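# Four arms place a jointed cable runway on three supports

## Task

Set the jointed cable runway down so it rests on all three supports, sitting between each support's lugs, with one of its ends on the tall support; then open the grippers and move the arms away. The runway must stay in place by itself afterward, since a placement held up only by a robot does not count.

## Robot and tools

Robots: four identical i2rt Big YAM arms named arm1, arm2, arm3 and arm4. Each has six joints, a two-finger gripper and a wrist camera. Two fixed room cameras, cam_high and cam_low, also watch the scene. With joints 1 and 6 at zero and the hand level and pointing ahead, the wrist camera rides on top of the hand and faces the fingertips. Reach is roughly 1.0 m from the joint-1 axis.

Frame: there is one shared scene frame with its origin on the floor and +z up. The hand point lies midway between the fingertips; the hand's z axis runs along the fingers and the fingers close along its y axis. Each arm's foot pose is real but never printed, so hand positions must be judged from images.

execute_actions: argument actions is a list holding exactly one action, or empty (then nothing moves and only state and images come back). An action is an object keyed by arm name; each arm entry has a joints object. All values are absolute joint targets, not offsets, in radians for joints and meters for the gripper:
- joint1_rad -2.879 to 2.879 (tolerance 0.045): rotation about the foot, positive is counter-clockwise seen from above, 0 points the arm the way its foot faces.
- joint2_rad 0 to 3.141 (0.14): shoulder; 0 has the upper arm pointing back roughly level, increasing raises it up and over to the front.
- joint3_rad 0 to 3.019 (0.09): elbow; 0 is fully folded, larger opens it.
- joint4_rad -1.692 to 1.57 (0.055): hand pitch, positive tips fingers up.
- joint5_rad -1.57 to 1.57 (0.03): sideways hand swing, positive toward the arm's right.
- joint6_rad -2.094 to 2.094 (0.035): hand roll, positive clockwise viewed from behind the hand.
- gripper_m 0 to 0.093 (0.003): fingertip gap; grip force tops out near 50 to 62 N per pad, lower on some grippers.
Any key may be omitted; an omitted joint or arm may keep pushing toward its previous target. Motions within one action start together but finish at their own times, and joints move at different speeds, so the hand may sweep a wide path. One action runs at most 15 s. An unknown key or out-of-range number rejects the whole call and nothing moves. Optional cameras lists which images to return (names above, or all; omitted or null means all; an empty list means none); the pictures line gives the image order.

wait: seconds from 0 to 10; nothing new is commanded and the scene keeps running; returns state and images like an empty action.

zoom_image: camera name and region [x0, y0, x1, y1] in pixels from the top-left, at most 504 by 504, applied to that camera's most recent full image.

finished_scene: scene number; ends the scene irreversibly once the last command has been held, and reports whether the goal was met. The placement must already be stable and released.

Reading results: joint_positions gives actual joint values. joint_status tells how each commanded motion ended. off_target means it stopped short and may still push. contact_stop or time_out mean the joint gave up its target and holds where it stopped, though a timed-out joint can keep a target within 0.375, 0.375, 0.113, 0.225, 0.075, 0.3 rad (joints 1 to 6) of its position and keep pushing; on_its_own lists such uncommanded behavior, where held at is the target, not the position. Sending a joint its reported position relieves the push. A line joint command not followed (often with a cause line) means a self- and inter-arm collision check blocked that arm's joint targets (its gripper still acts); those joints read not_followed and may be retried on later actions until valid targets arrive. Empty calls never show this line. Tiny target changes may produce no movement; a loaded joint may sag. After a stop reported in one call, later execute_actions, wait and finished_scene calls in the same reply are skipped.

Heat: holding loads warms motors, even while idle. MOTOR HOT appears at 85 °C; at 100 °C an OVER-TEMPERATURE FAULT drops that whole arm and gripper until cooled, and affected keys read limit_stop_at_motor_heat, which means resend the target rather than implying contact.

Cautions: the arms do not stop on contact and can push hard; prolonged pushing overheats motors. A hard press between two arms fails the task and ends the run; hard hits can too. The collision check may react late and ignores fingers, gripper housings and wrist cameras, and no state line reports arm-to-arm contact. Objects touching arms are fine. Arms do not wait for one another. Never knock anything off the work area or onto the floor, and avoid drops, slips and slams. Fewer and quicker motions are better; the simulation keeps running while you think, holding the last command.

Each tool is called after "Request:" by a JSON object that holds its "op" and its "data".

## Session

Request:
{"op": "execute_actions", "data": {"actions": []}}

Scene clock: 0.00 s.
Motor temperatures (°C, as the motors report them): arm1=[22 20 24 22 24 24] | arm2=[25 25 26 24 22 22] | arm3=[22 23 23 22 23 23] | arm4=[24 24 21 23 22 24]
arm1.joint_positions: joint1_rad=-0.180 joint2_rad=+0.454 joint3_rad=+1.409 joint4_rad=-1.469 joint5_rad=+0.200 joint6_rad=-0.165 gripper_m=+0.095
arm1.joint_status: not commanded
arm1.hand: x=-0.9978 y=-0.2552 z=+1.4445 quat_wxyz=(-0.489, -0.028, -0.857, +0.161) (m; scene frame)
arm2.joint_positions: joint1_rad=-0.178 joint2_rad=+0.509 joint3_rad=+1.405 joint4_rad=-1.499 joint5_rad=+0.095 joint6_rad=+0.221 gripper_m=+0.094
arm2.joint_status: not commanded
arm2.hand: x=-0.1840 y=-0.5117 z=+1.4182 quat_wxyz=(-0.364, +0.442, -0.767, -0.289) (m; scene frame)
arm3.joint_positions: joint1_rad=-0.367 joint2_rad=+0.567 joint3_rad=+1.427 joint4_rad=-1.292 joint5_rad=-0.155 joint6_rad=-0.447 gripper_m=+0.094
arm3.joint_status: not commanded
arm3.hand: x=+0.2099 y=-0.4592 z=+1.4141 quat_wxyz=(-0.453, +0.684, -0.490, -0.293) (m; scene frame)
arm4.joint_positions: joint1_rad=+0.017 joint2_rad=+0.570 joint3_rad=+1.419 joint4_rad=-1.386 joint5_rad=-0.195 joint6_rad=+0.509 gripper_m=+0.094
arm4.joint_status: not commanded
arm4.hand: x=+0.9194 y=-0.1788 z=+1.4158 quat_wxyz=(-0.228, -0.860, +0.134, +0.437) (m; scene frame)
pictures: arm1_cam_wrist, arm2_cam_wrist, arm3_cam_wrist, arm4_cam_wrist, cam_high, cam_low
Images, in order (width x height): arm1_cam_wrist 616x616, arm2_cam_wrist 616x616, arm3_cam_wrist 616x616, arm4_cam_wrist 616x616, cam_high 896x504, cam_low 896x504.

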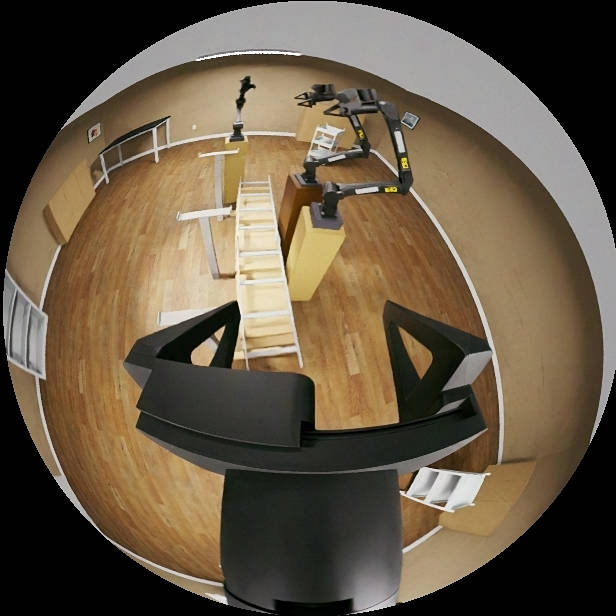

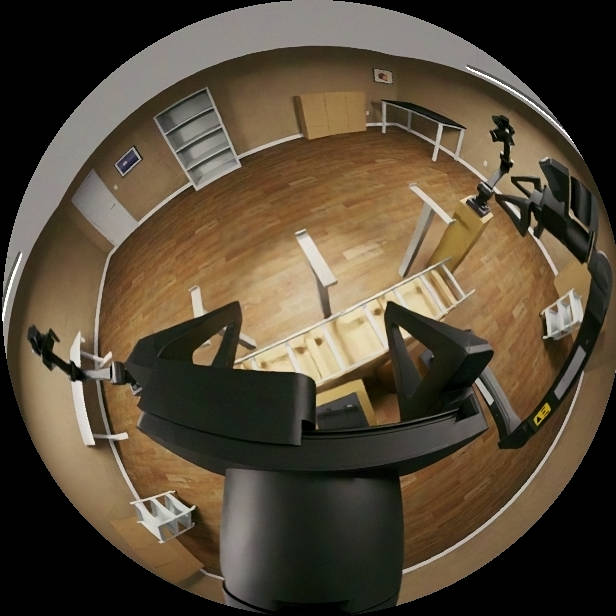

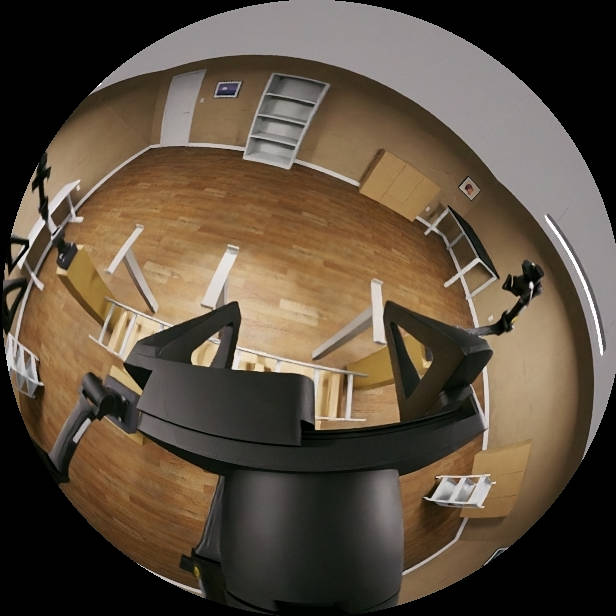

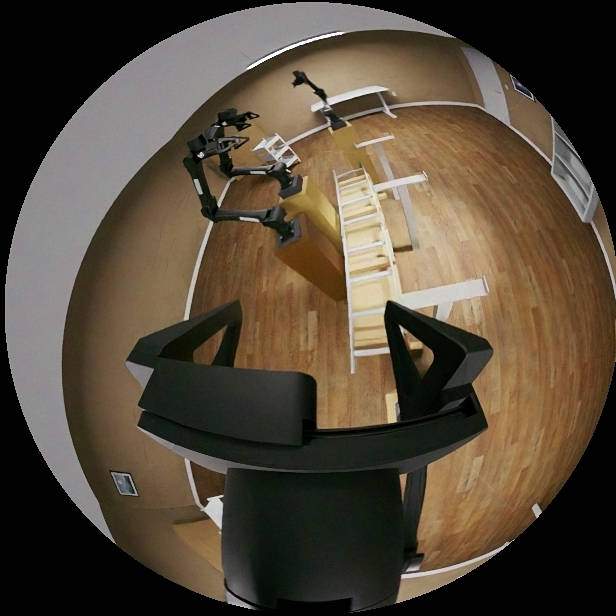

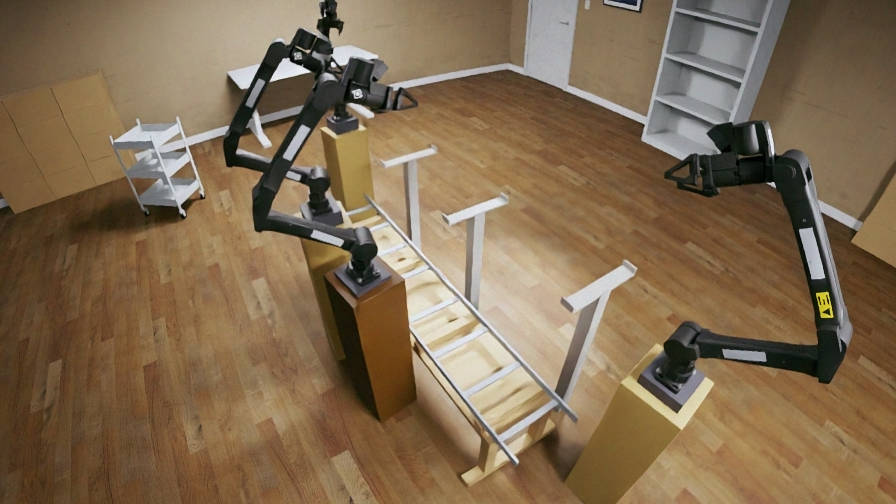

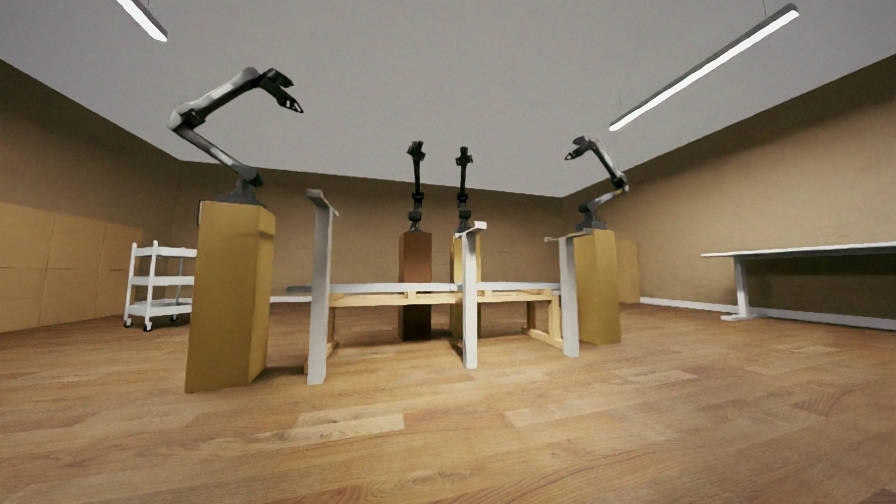

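Request:
{"op": "execute_actions", "data": {"actions": [{"arm1":{"joints":{"joint1_rad":0,"joint2_rad":1.6,"joint3_rad":1.4,"joint4_rad":-1.37,"joint5_rad":0,"joint6_rad":0}},"arm2":{"joints":{"joint1_rad":0,"joint2_rad":1.6,"joint3_rad":1.4,"joint4_rad":-1.37,"joint5_rad":0,"joint6_rad":0}},"arm3":{"joints":{"joint1_rad":0,"joint2_rad":1.9,"joint3_rad":1.4,"joint4_rad":-1.07,"joint5_rad":0,"joint6_rad":0}},"arm4":{"joints":{"joint1_rad":0,"joint2_rad":1.6,"joint3_rad":1.0,"joint4_rad":-0.97,"joint5_rad":0,"joint6_rad":0}}}]}}

Scene clock: 8.17 s.
Motor temperatures (°C, as the motors report them): arm1=[22 21 25 23 24 24] | arm2=[25 25 28 24 22 22] | arm3=[22 23 25 22 23 23] | arm4=[24 24 23 23 22 24]
arm1.joint_positions: joint1_rad=-0.006 joint2_rad=+1.605 joint3_rad=+1.382 joint4_rad=-1.373 joint5_rad=+0.004 joint6_rad=-0.009 gripper_m=+0.095
arm1.joint_status: all done
arm1.hand: x=-0.6635 y=-0.1831 z=+1.0734 quat_wxyz=(+0.008, +0.032, -0.999, +0.008) (m; scene frame)
arm2.joint_positions: joint1_rad=-0.006 joint2_rad=+1.607 joint3_rad=+1.396 joint4_rad=-1.377 joint5_rad=+0.003 joint6_rad=+0.014 gripper_m=+0.094
arm2.joint_status: all done
arm2.hand: x=-0.1993 y=-0.1980 z=+1.0636 quat_wxyz=(+0.006, +0.671, -0.741, +0.010) (m; scene frame)
arm3.joint_positions: joint1_rad=-0.003 joint2_rad=+1.917 joint3_rad=+1.392 joint4_rad=-1.076 joint5_rad=-0.003 joint6_rad=-0.011 gripper_m=+0.094
arm3.joint_status: all done
arm3.hand: x=+0.1119 y=-0.1402 z=+0.8608 quat_wxyz=(+0.013, +0.760, -0.650, +0.012) (m; scene frame)
arm4.joint_positions: joint1_rad=+0.010 joint2_rad=+1.595 joint3_rad=+0.978 joint4_rad=-0.986 joint5_rad=-0.002 joint6_rad=+0.013 gripper_m=+0.094
arm4.joint_status: all done
arm4.hand: x=+0.7236 y=-0.1652 z=+0.8984 quat_wxyz=(-0.003, -0.999, -0.037, -0.024) (m; scene frame)
pictures: arm1_cam_wrist, arm2_cam_wrist, arm3_cam_wrist, arm4_cam_wrist, cam_high, cam_low
Images, in order (width x height): arm1_cam_wrist 616x616, arm2_cam_wrist 616x616, arm3_cam_wrist 616x616, arm4_cam_wrist 616x616, cam_high 896x504, cam_low 896x504.

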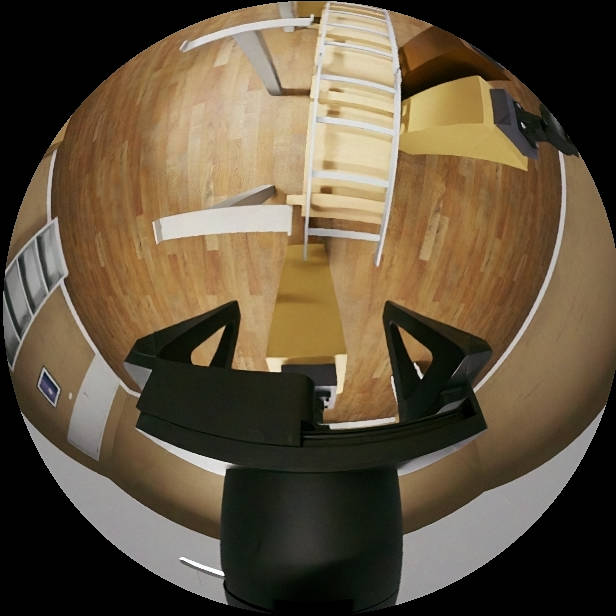

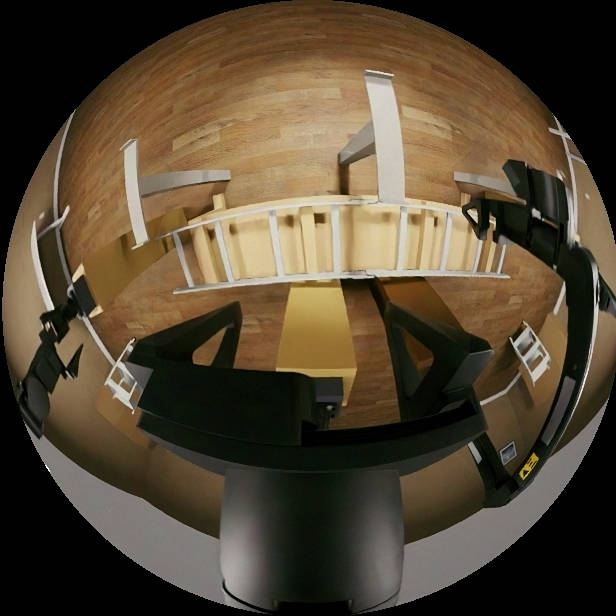

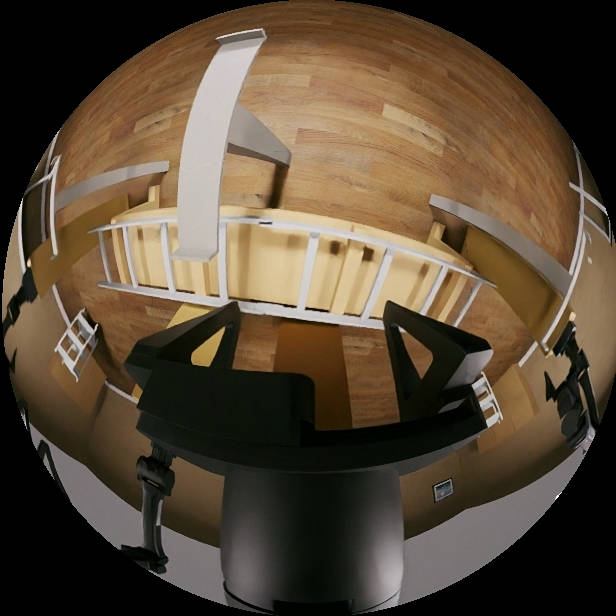

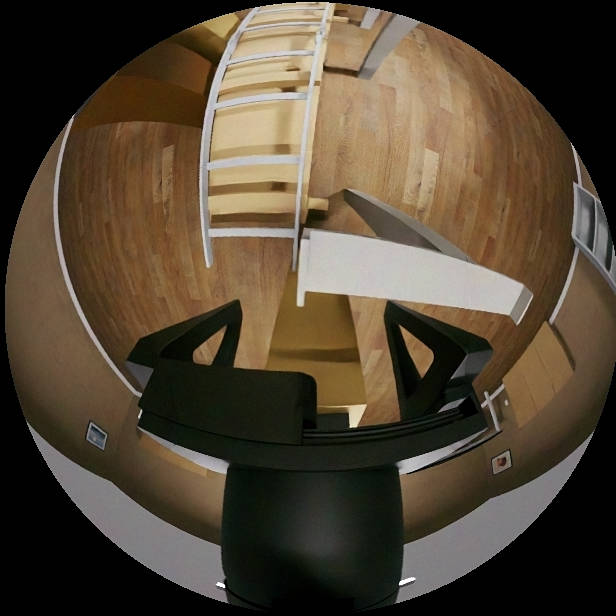

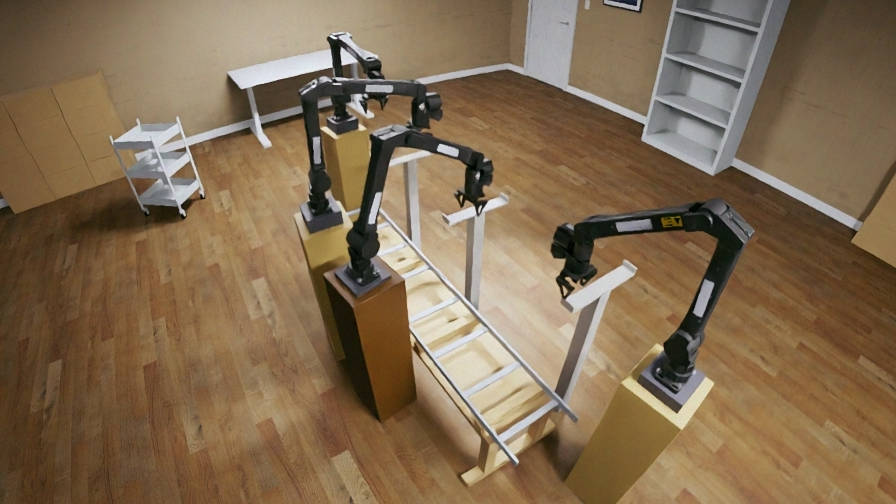

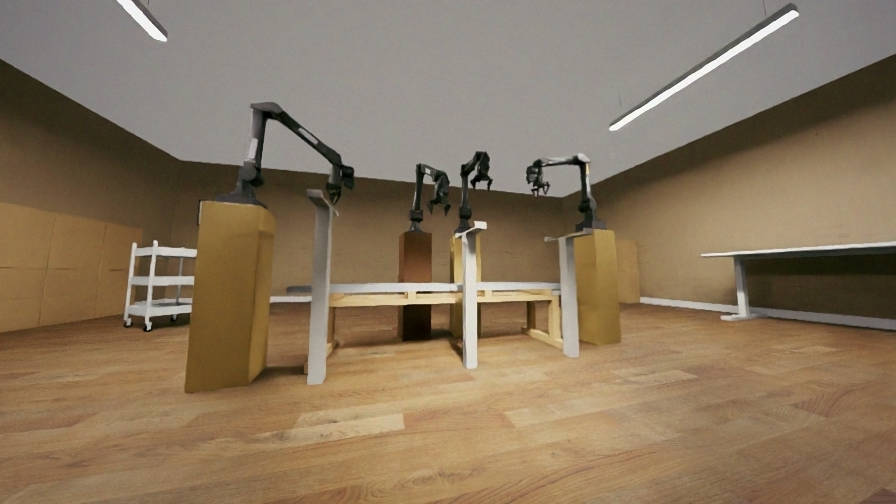

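Request:
{"op": "execute_actions", "data": {"actions": [{"arm1":{"joints":{"joint1_rad":-0.35,"joint6_rad":1.25}},"arm2":{"joints":{"joint2_rad":1.5,"joint3_rad":0.8,"joint4_rad":-0.87}},"arm3":{"joints":{"joint2_rad":1.5,"joint3_rad":0.8,"joint4_rad":-0.87}},"arm4":{"joints":{"joint1_rad":0.4,"joint6_rad":-1.25}}}], "cameras": []}}

Request:
{"op": "execute_actions", "data": {"actions": [{"arm1":{"joints":{"joint2_rad":2.4,"joint3_rad":1.2,"joint4_rad":-0.37}},"arm2":{"joints":{"joint2_rad":2.1,"joint3_rad":0.8,"joint4_rad":-0.27}},"arm3":{"joints":{"joint2_rad":2.1,"joint3_rad":0.8,"joint4_rad":-0.27}},"arm4":{"joints":{"joint2_rad":2.4,"joint3_rad":1.2,"joint4_rad":-0.37}}}]}}

Scene clock: 28.73 s.
Motor temperatures (°C, as the motors report them): arm1=[22 22 28 22 24 24] | arm2=[25 26 30 24 22 22] | arm3=[22 25 26 22 23 23] | arm4=[24 25 24 23 22 24]
arm1.joint_positions: joint1_rad=-0.357 joint2_rad=+1.605 joint3_rad=+1.382 joint4_rad=-1.373 joint5_rad=+0.000 joint6_rad=+1.241 gripper_m=+0.095
arm1.joint_status: all done
arm1.hand: x=-0.6833 y=-0.3449 z=+1.0750 quat_wxyz=(+0.004, -0.695, -0.719, +0.006) (m; scene frame)
arm2.joint_positions: joint1_rad=-0.006 joint2_rad=+1.505 joint3_rad=+0.801 joint4_rad=-0.883 joint5_rad=+0.003 joint6_rad=+0.014 gripper_m=+0.094
arm2.joint_status: all done
arm2.hand: x=-0.2090 y=-0.3194 z=+0.9032 quat_wxyz=(+0.006, +0.671, -0.741, +0.010) (m; scene frame)
arm3.joint_positions: joint1_rad=-0.003 joint2_rad=+1.506 joint3_rad=+0.796 joint4_rad=-0.881 joint5_rad=-0.003 joint6_rad=-0.011 gripper_m=+0.094
arm3.joint_status: all done
arm3.hand: x=+0.1392 y=-0.3260 z=+0.8528 quat_wxyz=(+0.010, +0.760, -0.650, +0.008) (m; scene frame)
arm4.joint_positions: joint1_rad=+0.410 joint2_rad=+1.595 joint3_rad=+0.978 joint4_rad=-0.983 joint5_rad=+0.000 joint6_rad=-1.236 gripper_m=+0.094
arm4.joint_status: all done
arm4.hand: x=+0.7682 y=-0.3183 z=+0.9000 quat_wxyz=(-0.014, -0.651, -0.759, -0.017) (m; scene frame)
pictures: none
No camera images: the call's "cameras" was empty. Leave "cameras" out to get every camera's image.

Scene clock: 30.33 s.
Motor temperatures (°C, as the motors report them): arm1=[22 22 28 22 24 24] | arm2=[25 26 30 24 22 22] | arm3=[22 25 26 22 23 23] | arm4=[24 25 24 23 22 24]
arm1.joint_positions: joint1_rad=-0.357 joint2_rad=+2.406 joint3_rad=+1.191 joint4_rad=-0.379 joint5_rad=+0.000 joint6_rad=+1.242 gripper_m=+0.095
arm1.joint_status: all done
arm1.hand: x=-0.6726 y=-0.3516 z=+0.6288 quat_wxyz=(+0.003, -0.695, -0.719, +0.006) (m; scene frame)
arm2.joint_positions: joint1_rad=-0.006 joint2_rad=+2.103 joint3_rad=+0.801 joint4_rad=-0.283 joint5_rad=+0.003 joint6_rad=+0.014 gripper_m=+0.094
arm2.joint_status: all done
arm2.hand: x=-0.2065 y=-0.3024 z=+0.6915 quat_wxyz=(+0.005, +0.671, -0.741, +0.010) (m; scene frame)
arm3.joint_positions: joint1_rad=-0.003 joint2_rad=+2.112 joint3_rad=+0.796 joint4_rad=-0.283 joint5_rad=-0.003 joint6_rad=-0.011 gripper_m=+0.094
arm3.joint_status: all done
arm3.hand: x=+0.1370 y=-0.3125 z=+0.6394 quat_wxyz=(+0.012, +0.760, -0.650, +0.011) (m; scene frame)
arm4.joint_positions: joint1_rad=+0.410 joint2_rad=+2.420 joint3_rad=+1.185 joint4_rad=-0.385 joint5_rad=+0.000 joint6_rad=-1.237 gripper_m=+0.094
arm4.joint_status: all done
arm4.hand: x=+0.7187 y=-0.3490 z=+0.5821 quat_wxyz=(-0.017, -0.650, -0.759, -0.026) (m; scene frame)
pictures: arm1_cam_wrist, arm2_cam_wrist, arm3_cam_wrist, arm4_cam_wrist, cam_high, cam_low
Images, in order (width x height): arm1_cam_wrist 616x616, arm2_cam_wrist 616x616, arm3_cam_wrist 616x616, arm4_cam_wrist 616x616, cam_high 896x504, cam_low 896x504.

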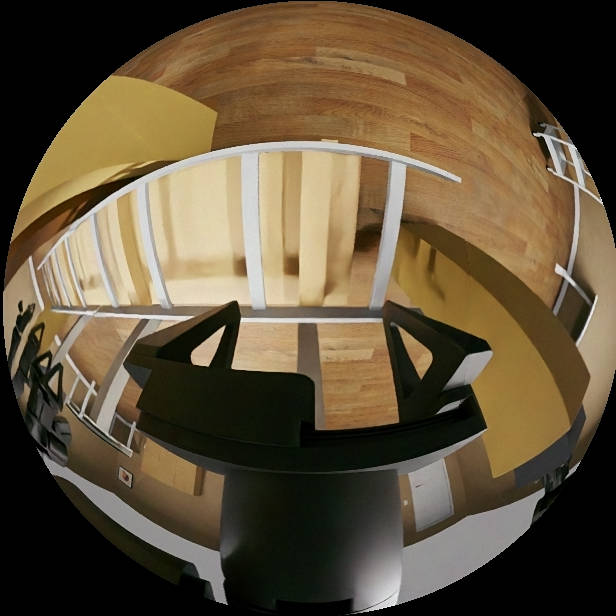

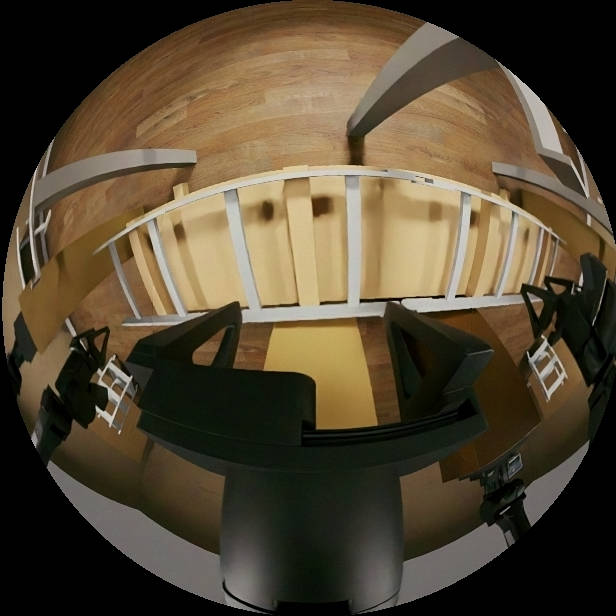

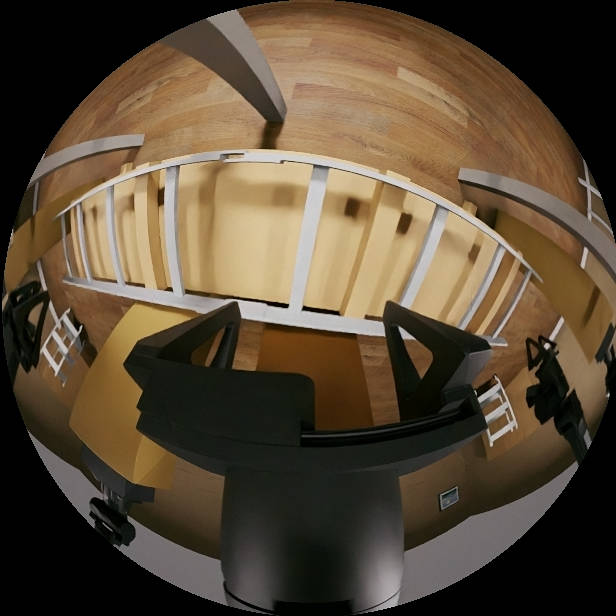

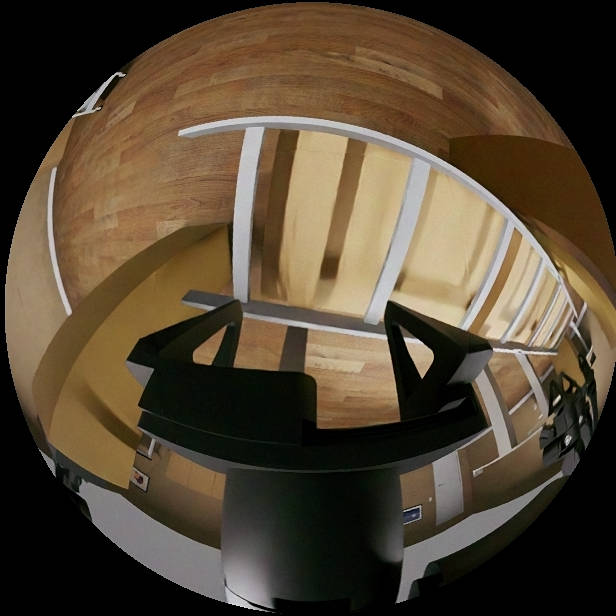

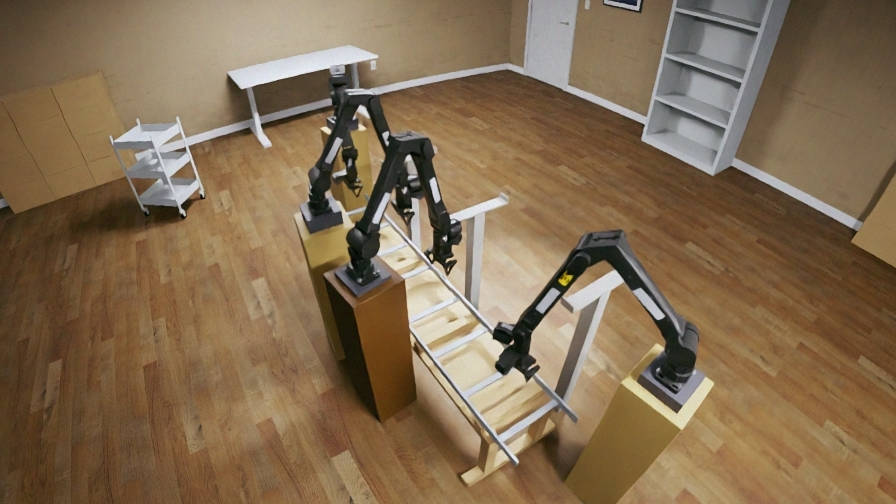

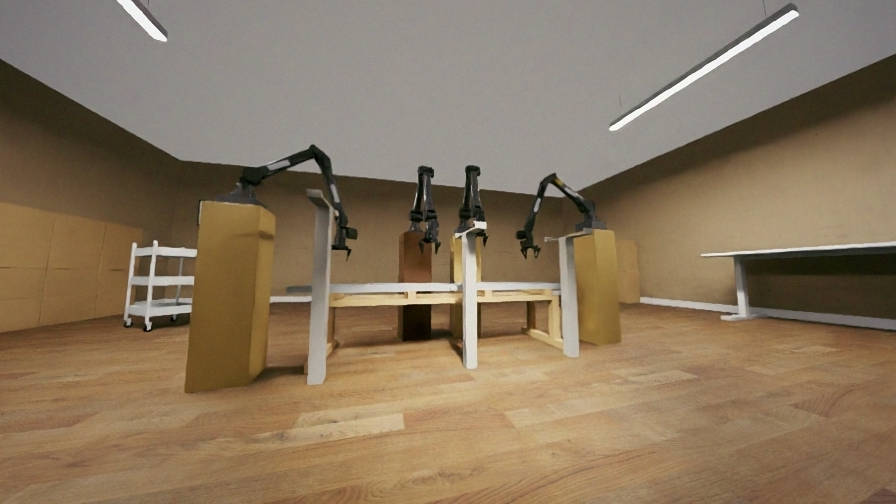

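Request:
{"op": "execute_actions", "data": {"actions": [{"arm1":{"joints":{"joint1_rad":-0.23,"joint6_rad":1.4,"joint2_rad":2.8,"joint3_rad":1.57,"joint4_rad":-0.34}},"arm2":{"joints":{"joint1_rad":-0.14,"joint6_rad":-0.24,"joint2_rad":2.75,"joint3_rad":1.12,"joint4_rad":0.06}},"arm3":{"joints":{"joint6_rad":0.14,"joint2_rad":2.65,"joint3_rad":1.06,"joint4_rad":0.02}},"arm4":{"joints":{"joint1_rad":0.47,"joint6_rad":-1.04,"joint2_rad":2.68,"joint3_rad":1.2,"joint4_rad":-0.09}}}]}}

Scene clock: 49.77 s.
Motor temperatures (°C, as the motors report them): arm1=[22 23 26 22 24 24] | arm2=[25 27 28 24 22 22] | arm3=[22 25 25 22 23 23] | arm4=[24 27 23 23 22 24]
arm1.joint_positions: joint1_rad=-0.222 joint2_rad=+2.818 joint3_rad=+1.553 joint4_rad=-0.342 joint5_rad=+0.000 joint6_rad=+1.391 gripper_m=+0.095
arm1.joint_status: all done
arm1.hand: x=-0.6235 y=-0.2966 z=+0.4751 quat_wxyz=(+0.007, -0.700, -0.714, +0.011) (m; scene frame)
arm2.joint_positions: joint1_rad=-0.148 joint2_rad=+2.761 joint3_rad=+1.115 joint4_rad=+0.053 joint5_rad=+0.001 joint6_rad=-0.226 gripper_m=+0.094
arm2.joint_status: all done
arm2.hand: x=-0.1552 y=-0.3176 z=+0.4650 quat_wxyz=(+0.010, +0.706, -0.708, +0.010) (m; scene frame)
arm3.joint_positions: joint1_rad=-0.003 joint2_rad=+2.665 joint3_rad=+1.056 joint4_rad=+0.012 joint5_rad=-0.003 joint6_rad=+0.130 gripper_m=+0.094
arm3.joint_status: all done
arm3.hand: x=+0.1365 y=-0.3098 z=+0.4511 quat_wxyz=(+0.011, +0.713, -0.701, +0.011) (m; scene frame)
arm4.joint_positions: joint1_rad=+0.474 joint2_rad=+2.704 joint3_rad=+1.194 joint4_rad=-0.105 joint5_rad=+0.000 joint6_rad=-1.054 gripper_m=+0.094
arm4.joint_status: all done
arm4.hand: x=+0.7860 y=-0.3447 z=+0.4623 quat_wxyz=(-0.013, -0.694, -0.719, -0.025) (m; scene frame)
pictures: arm1_cam_wrist, arm2_cam_wrist, arm3_cam_wrist, arm4_cam_wrist, cam_high, cam_low
Images, in order (width x height): arm1_cam_wrist 616x616, arm2_cam_wrist 616x616, arm3_cam_wrist 616x616, arm4_cam_wrist 616x616, cam_high 896x504, cam_low 896x504.

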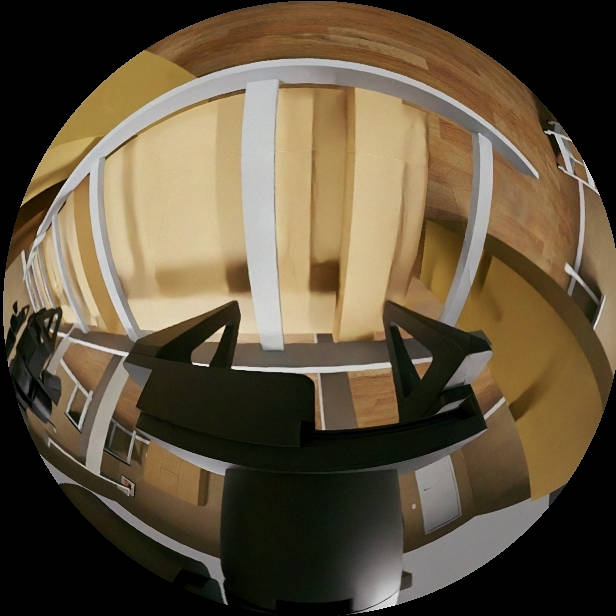

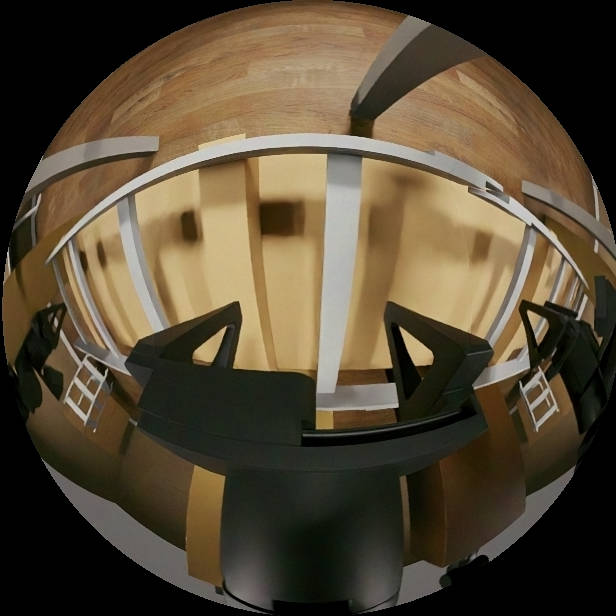

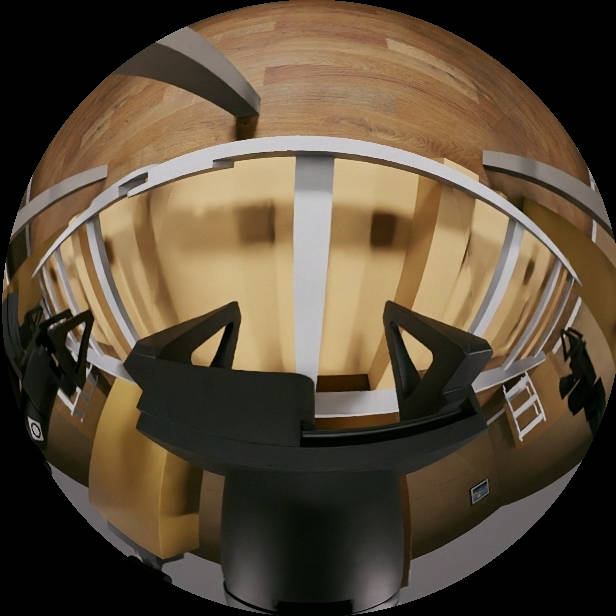

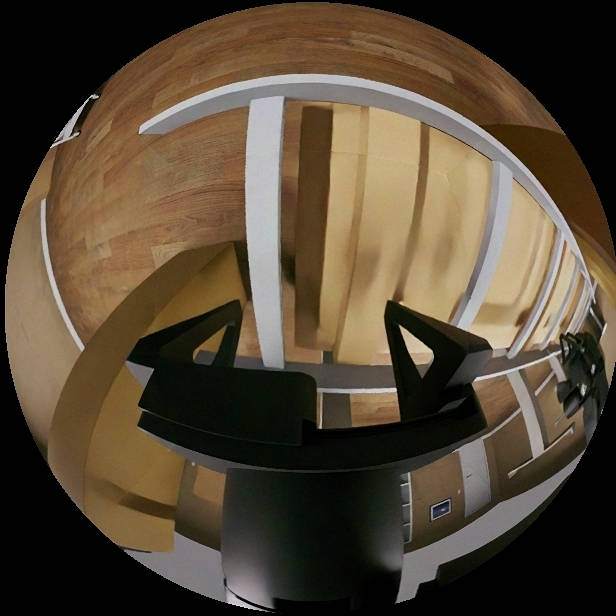

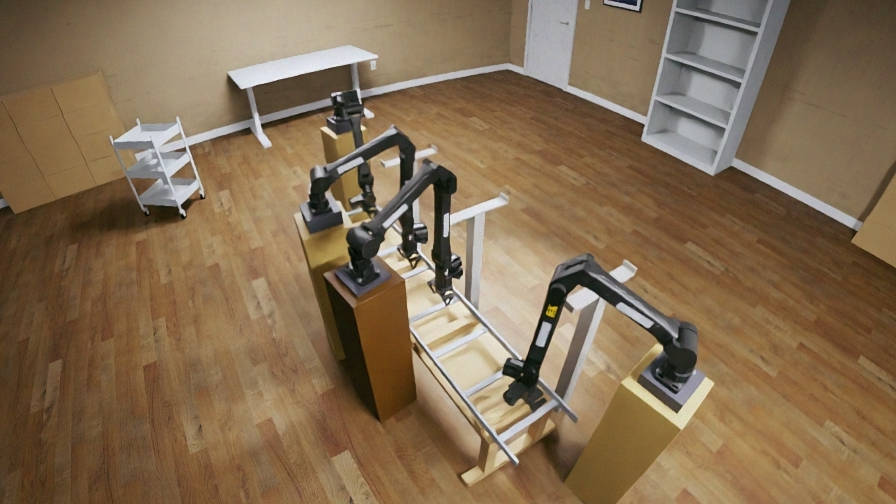

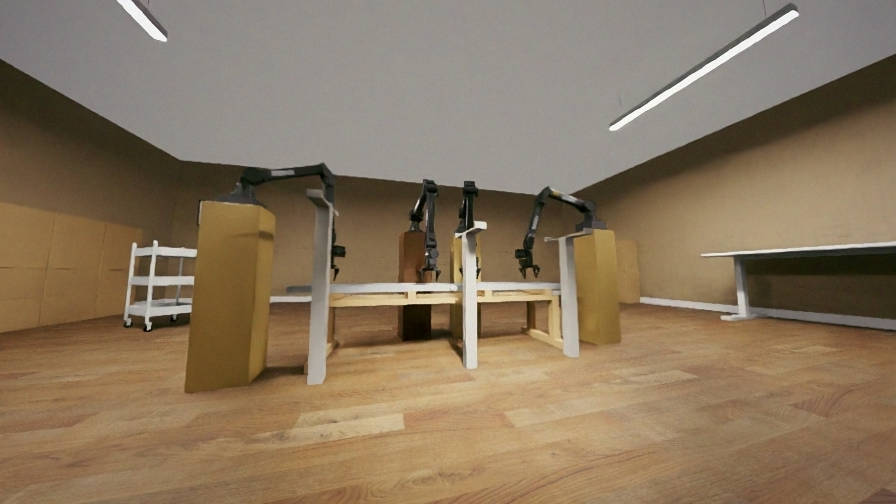

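Request:
{"op": "execute_actions", "data": {"actions": [{"arm1":{"joints":{"joint1_rad":-0.29,"joint6_rad":1.33,"joint2_rad":2.98,"joint3_rad":1.85,"joint4_rad":-0.44}},"arm2":{"joints":{"joint1_rad":-0.2,"joint6_rad":-0.3,"joint2_rad":2.9,"joint3_rad":1.24,"joint4_rad":0.09}},"arm3":{"joints":{"joint2_rad":2.77,"joint3_rad":1.14,"joint4_rad":0.06}},"arm4":{"joints":{"joint1_rad":0.52,"joint6_rad":-1.02,"joint2_rad":2.8,"joint3_rad":1.21,"joint4_rad":0.02}}}]}}

Scene clock: 56.50 s.
Motor temperatures (°C, as the motors report them): arm1=[22 24 26 22 24 24] | arm2=[25 27 27 24 22 22] | arm3=[22 26 24 22 23 23] | arm4=[24 27 22 23 22 24]
arm1.joint_positions: joint1_rad=-0.297 joint2_rad=+2.984 joint3_rad=+1.829 joint4_rad=-0.434 joint5_rad=+0.000 joint6_rad=+1.339 gripper_m=+0.095
arm1.joint_status: all done
arm1.hand: x=-0.5842 y=-0.3453 z=+0.4271 quat_wxyz=(+0.000, -0.708, -0.706, +0.005) (m; scene frame)
arm2.joint_positions: joint1_rad=-0.202 joint2_rad=+2.904 joint3_rad=+1.240 joint4_rad=+0.085 joint5_rad=+0.001 joint6_rad=-0.286 gripper_m=+0.094
arm2.joint_status: all done
arm2.hand: x=-0.1352 y=-0.3201 z=+0.4110 quat_wxyz=(+0.005, +0.709, -0.706, +0.006) (m; scene frame)
arm3.joint_positions: joint1_rad=-0.003 joint2_rad=+2.782 joint3_rad=+1.141 joint4_rad=+0.055 joint5_rad=-0.003 joint6_rad=+0.130 gripper_m=+0.094
arm3.joint_status: all done
arm3.hand: x=+0.1363 y=-0.3085 z=+0.4081 quat_wxyz=(+0.008, +0.713, -0.701, +0.007) (m; scene frame)
arm4.joint_positions: joint1_rad=+0.520 joint2_rad=+2.800 joint3_rad=+1.208 joint4_rad=+0.006 joint5_rad=+0.000 joint6_rad=-1.033 gripper_m=+0.094
arm4.joint_status: all done
arm4.hand: x=+0.8101 y=-0.3512 z=+0.4259 quat_wxyz=(-0.010, -0.685, -0.728, -0.011) (m; scene frame)
pictures: arm1_cam_wrist, arm2_cam_wrist, arm3_cam_wrist, arm4_cam_wrist, cam_high, cam_low
Images, in order (width x height): arm1_cam_wrist 616x616, arm2_cam_wrist 616x616, arm3_cam_wrist 616x616, arm4_cam_wrist 616x616, cam_high 896x504, cam_low 896x504.

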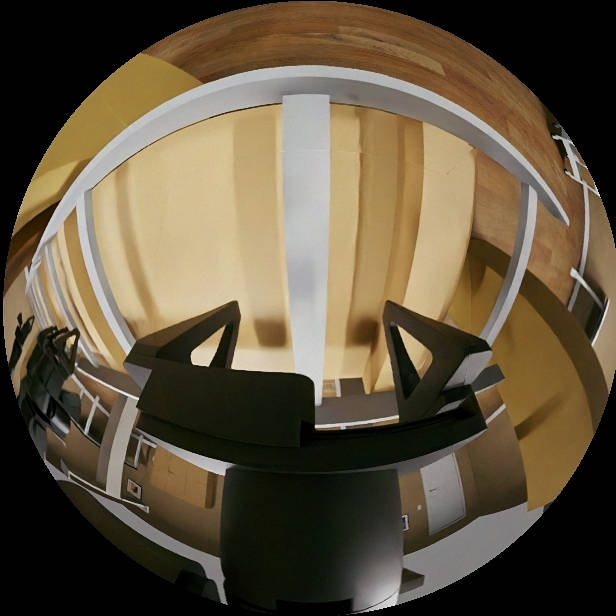

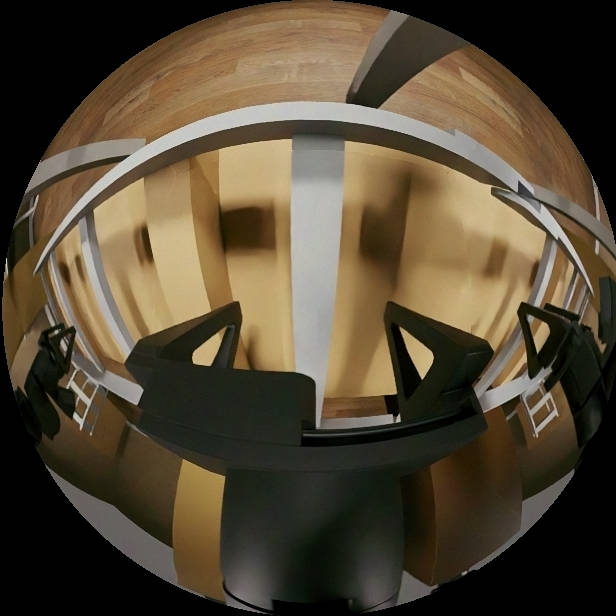

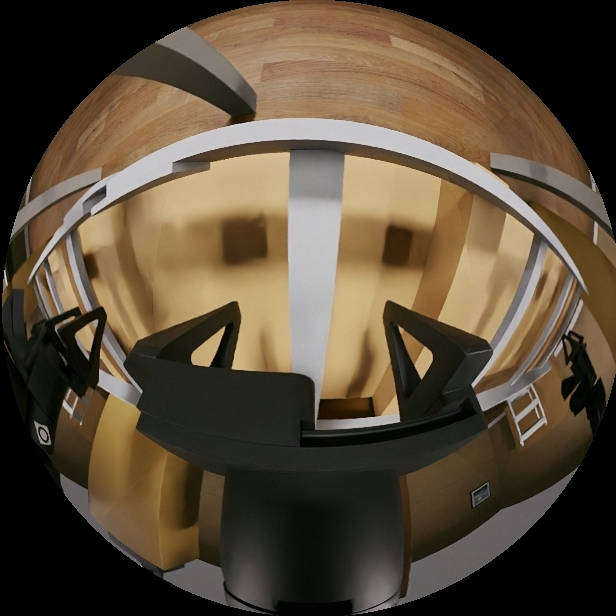

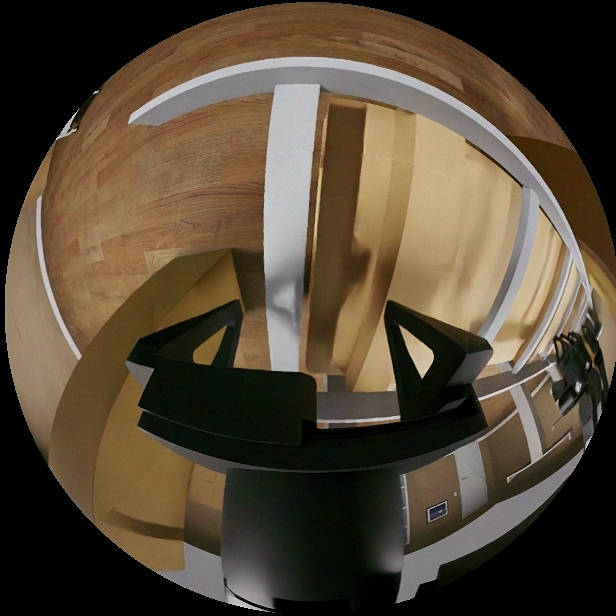

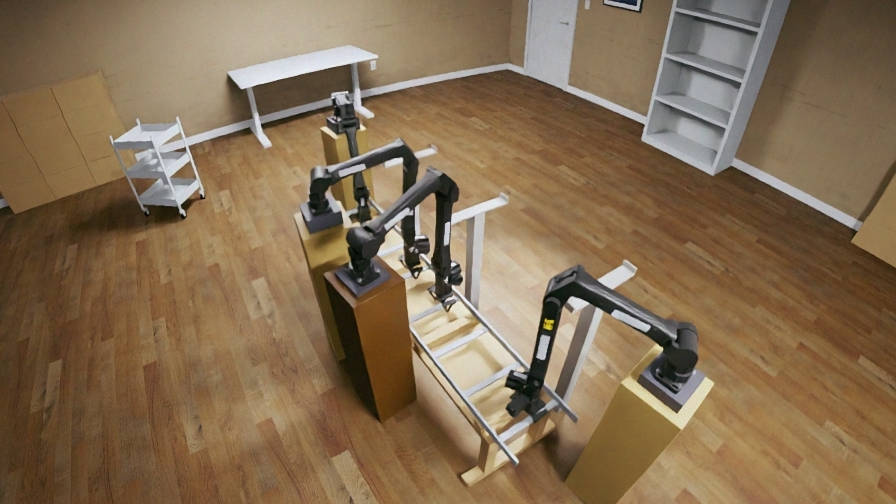

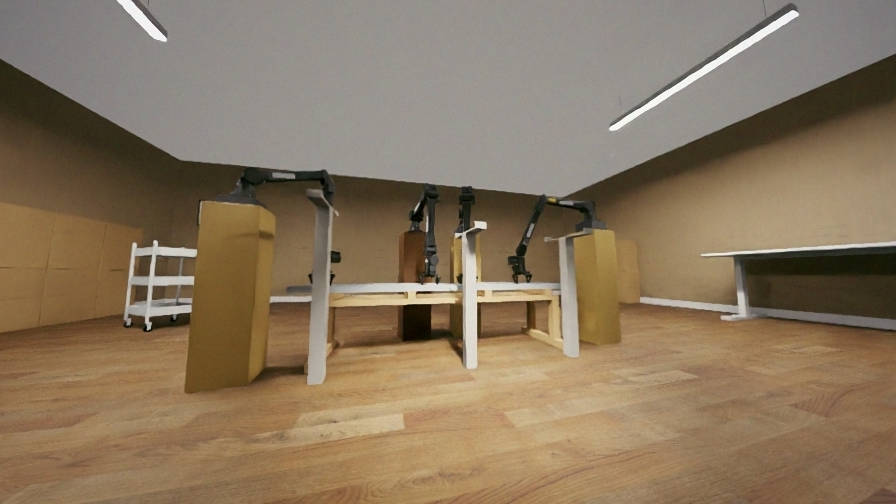

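Go to about z 0.39 and close.

Request:
{"op": "execute_actions", "data": {"actions": [{"arm1":{"joints":{"joint2_rad":3.08,"joint3_rad":1.93,"joint4_rad":-0.42}},"arm2":{"joints":{"joint2_rad":2.96,"joint3_rad":1.29,"joint4_rad":0.1}},"arm3":{"joints":{"joint2_rad":2.83,"joint3_rad":1.18,"joint4_rad":0.08}},"arm4":{"joints":{"joint6_rad":-0.97,"joint2_rad":2.9,"joint3_rad":1.26,"joint4_rad":0.07}}}], "cameras": []}}

Request:
{"op": "execute_actions", "data": {"actions": [{"arm1":{"joints":{"gripper_m":0}},"arm2":{"joints":{"gripper_m":0}},"arm3":{"joints":{"gripper_m":0}},"arm4":{"joints":{"gripper_m":0}}}], "cameras": ["cam_low","arm1_cam_wrist"]}}

Scene clock: 62.97 s.
Motor temperatures (°C, as the motors report them): arm1=[22 24 26 22 24 24] | arm2=[25 27 27 24 22 22] | arm3=[22 26 24 22 23 23] | arm4=[24 27 22 23 22 24]
arm1.joint_positions: joint1_rad=-0.297 joint2_rad=+3.080 joint3_rad=+1.917 joint4_rad=-0.424 joint5_rad=+0.000 joint6_rad=+1.338 gripper_m=+0.095
arm1.joint_status: all done
arm1.hand: x=-0.5885 y=-0.3446 z=+0.3890 quat_wxyz=(-0.001, -0.708, -0.706, +0.004) (m; scene frame)
arm2.joint_positions: joint1_rad=-0.202 joint2_rad=+2.953 joint3_rad=+1.288 joint4_rad=+0.091 joint5_rad=+0.001 joint6_rad=-0.286 gripper_m=+0.094
arm2.joint_status: all done
arm2.hand: x=-0.1344 y=-0.3176 z=+0.3925 quat_wxyz=(+0.001, +0.709, -0.706, +0.005) (m; scene frame)
arm3.joint_positions: joint1_rad=-0.003 joint2_rad=+2.834 joint3_rad=+1.178 joint4_rad=+0.071 joint5_rad=-0.003 joint6_rad=+0.130 gripper_m=+0.094
arm3.joint_status: all done
arm3.hand: x=+0.1365 y=-0.3102 z=+0.3889 quat_wxyz=(+0.007, +0.713, -0.701, +0.006) (m; scene frame)
arm4.joint_positions: joint1_rad=+0.519 joint2_rad=+2.834 joint3_rad=+1.251 joint4_rad=+0.046 joint5_rad=-0.001 joint6_rad=-0.992 gripper_m=+0.094
arm4.joint_status: all done
arm4.hand: x=+0.7957 y=-0.3609 z=+0.4128 quat_wxyz=(-0.005, -0.700, -0.714, +0.013) (m; scene frame)
pictures: none
No camera images: the call's "cameras" was empty. Leave "cameras" out to get every camera's image.

Scene clock: 63.83 s.
Motor temperatures (°C, as the motors report them): arm1=[22 24 26 22 24 24] | arm2=[25 28 27 24 22 22] | arm3=[22 26 24 22 23 23] | arm4=[24 27 22 23 22 24]
arm1.joint_positions: joint1_rad=-0.296 joint2_rad=+3.080 joint3_rad=+1.924 joint4_rad=-0.414 joint5_rad=-0.002 joint6_rad=+1.333 gripper_m=+0.025
arm1.joint_status: gripper_m off_target (ended at +0.025, target +0.000)
arm1.hand: x=-0.5823 y=-0.3455 z=+0.3899 quat_wxyz=(-0.007, -0.706, -0.708, -0.001) (m; scene frame)
arm2.joint_positions: joint1_rad=-0.202 joint2_rad=+2.953 joint3_rad=+1.288 joint4_rad=+0.092 joint5_rad=-0.002 joint6_rad=-0.282 gripper_m=+0.025
arm2.joint_status: gripper_m off_target (ended at +0.025, target +0.000)
arm2.hand: x=-0.1350 y=-0.3177 z=+0.3922 quat_wxyz=(+0.002, +0.707, -0.707, +0.003) (m; scene frame)
arm3.joint_positions: joint1_rad=-0.002 joint2_rad=+2.834 joint3_rad=+1.179 joint4_rad=+0.072 joint5_rad=-0.008 joint6_rad=+0.148 gripper_m=+0.024
arm3.joint_status: gripper_m off_target (ended at +0.024, target +0.000)
arm3.hand: x=+0.1355 y=-0.3104 z=+0.3886 quat_wxyz=(+0.009, +0.707, -0.708, +0.004) (m; scene frame)
arm4.joint_positions: joint1_rad=+0.521 joint2_rad=+2.884 joint3_rad=+1.263 joint4_rad=+0.063 joint5_rad=+0.003 joint6_rad=-0.981 gripper_m=+0.000
arm4.joint_status: all done
arm4.hand: x=+0.8111 y=-0.3508 z=+0.3939 quat_wxyz=(-0.005, -0.704, -0.710, +0.002) (m; scene frame)
pictures: arm1_cam_wrist, cam_low
Images, in order (width x height): arm1_cam_wrist 616x616, cam_low 896x504.

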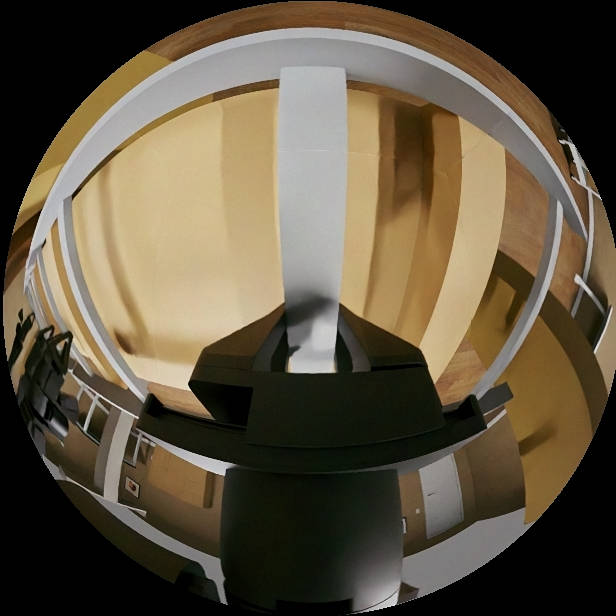

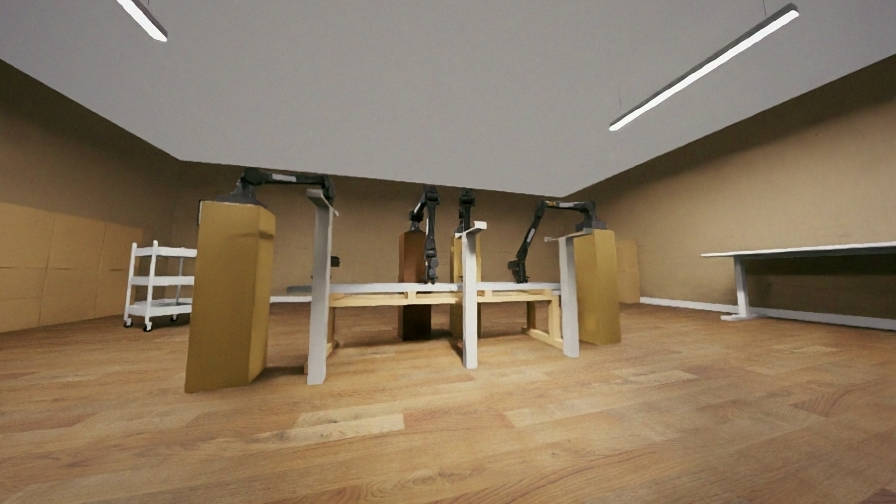

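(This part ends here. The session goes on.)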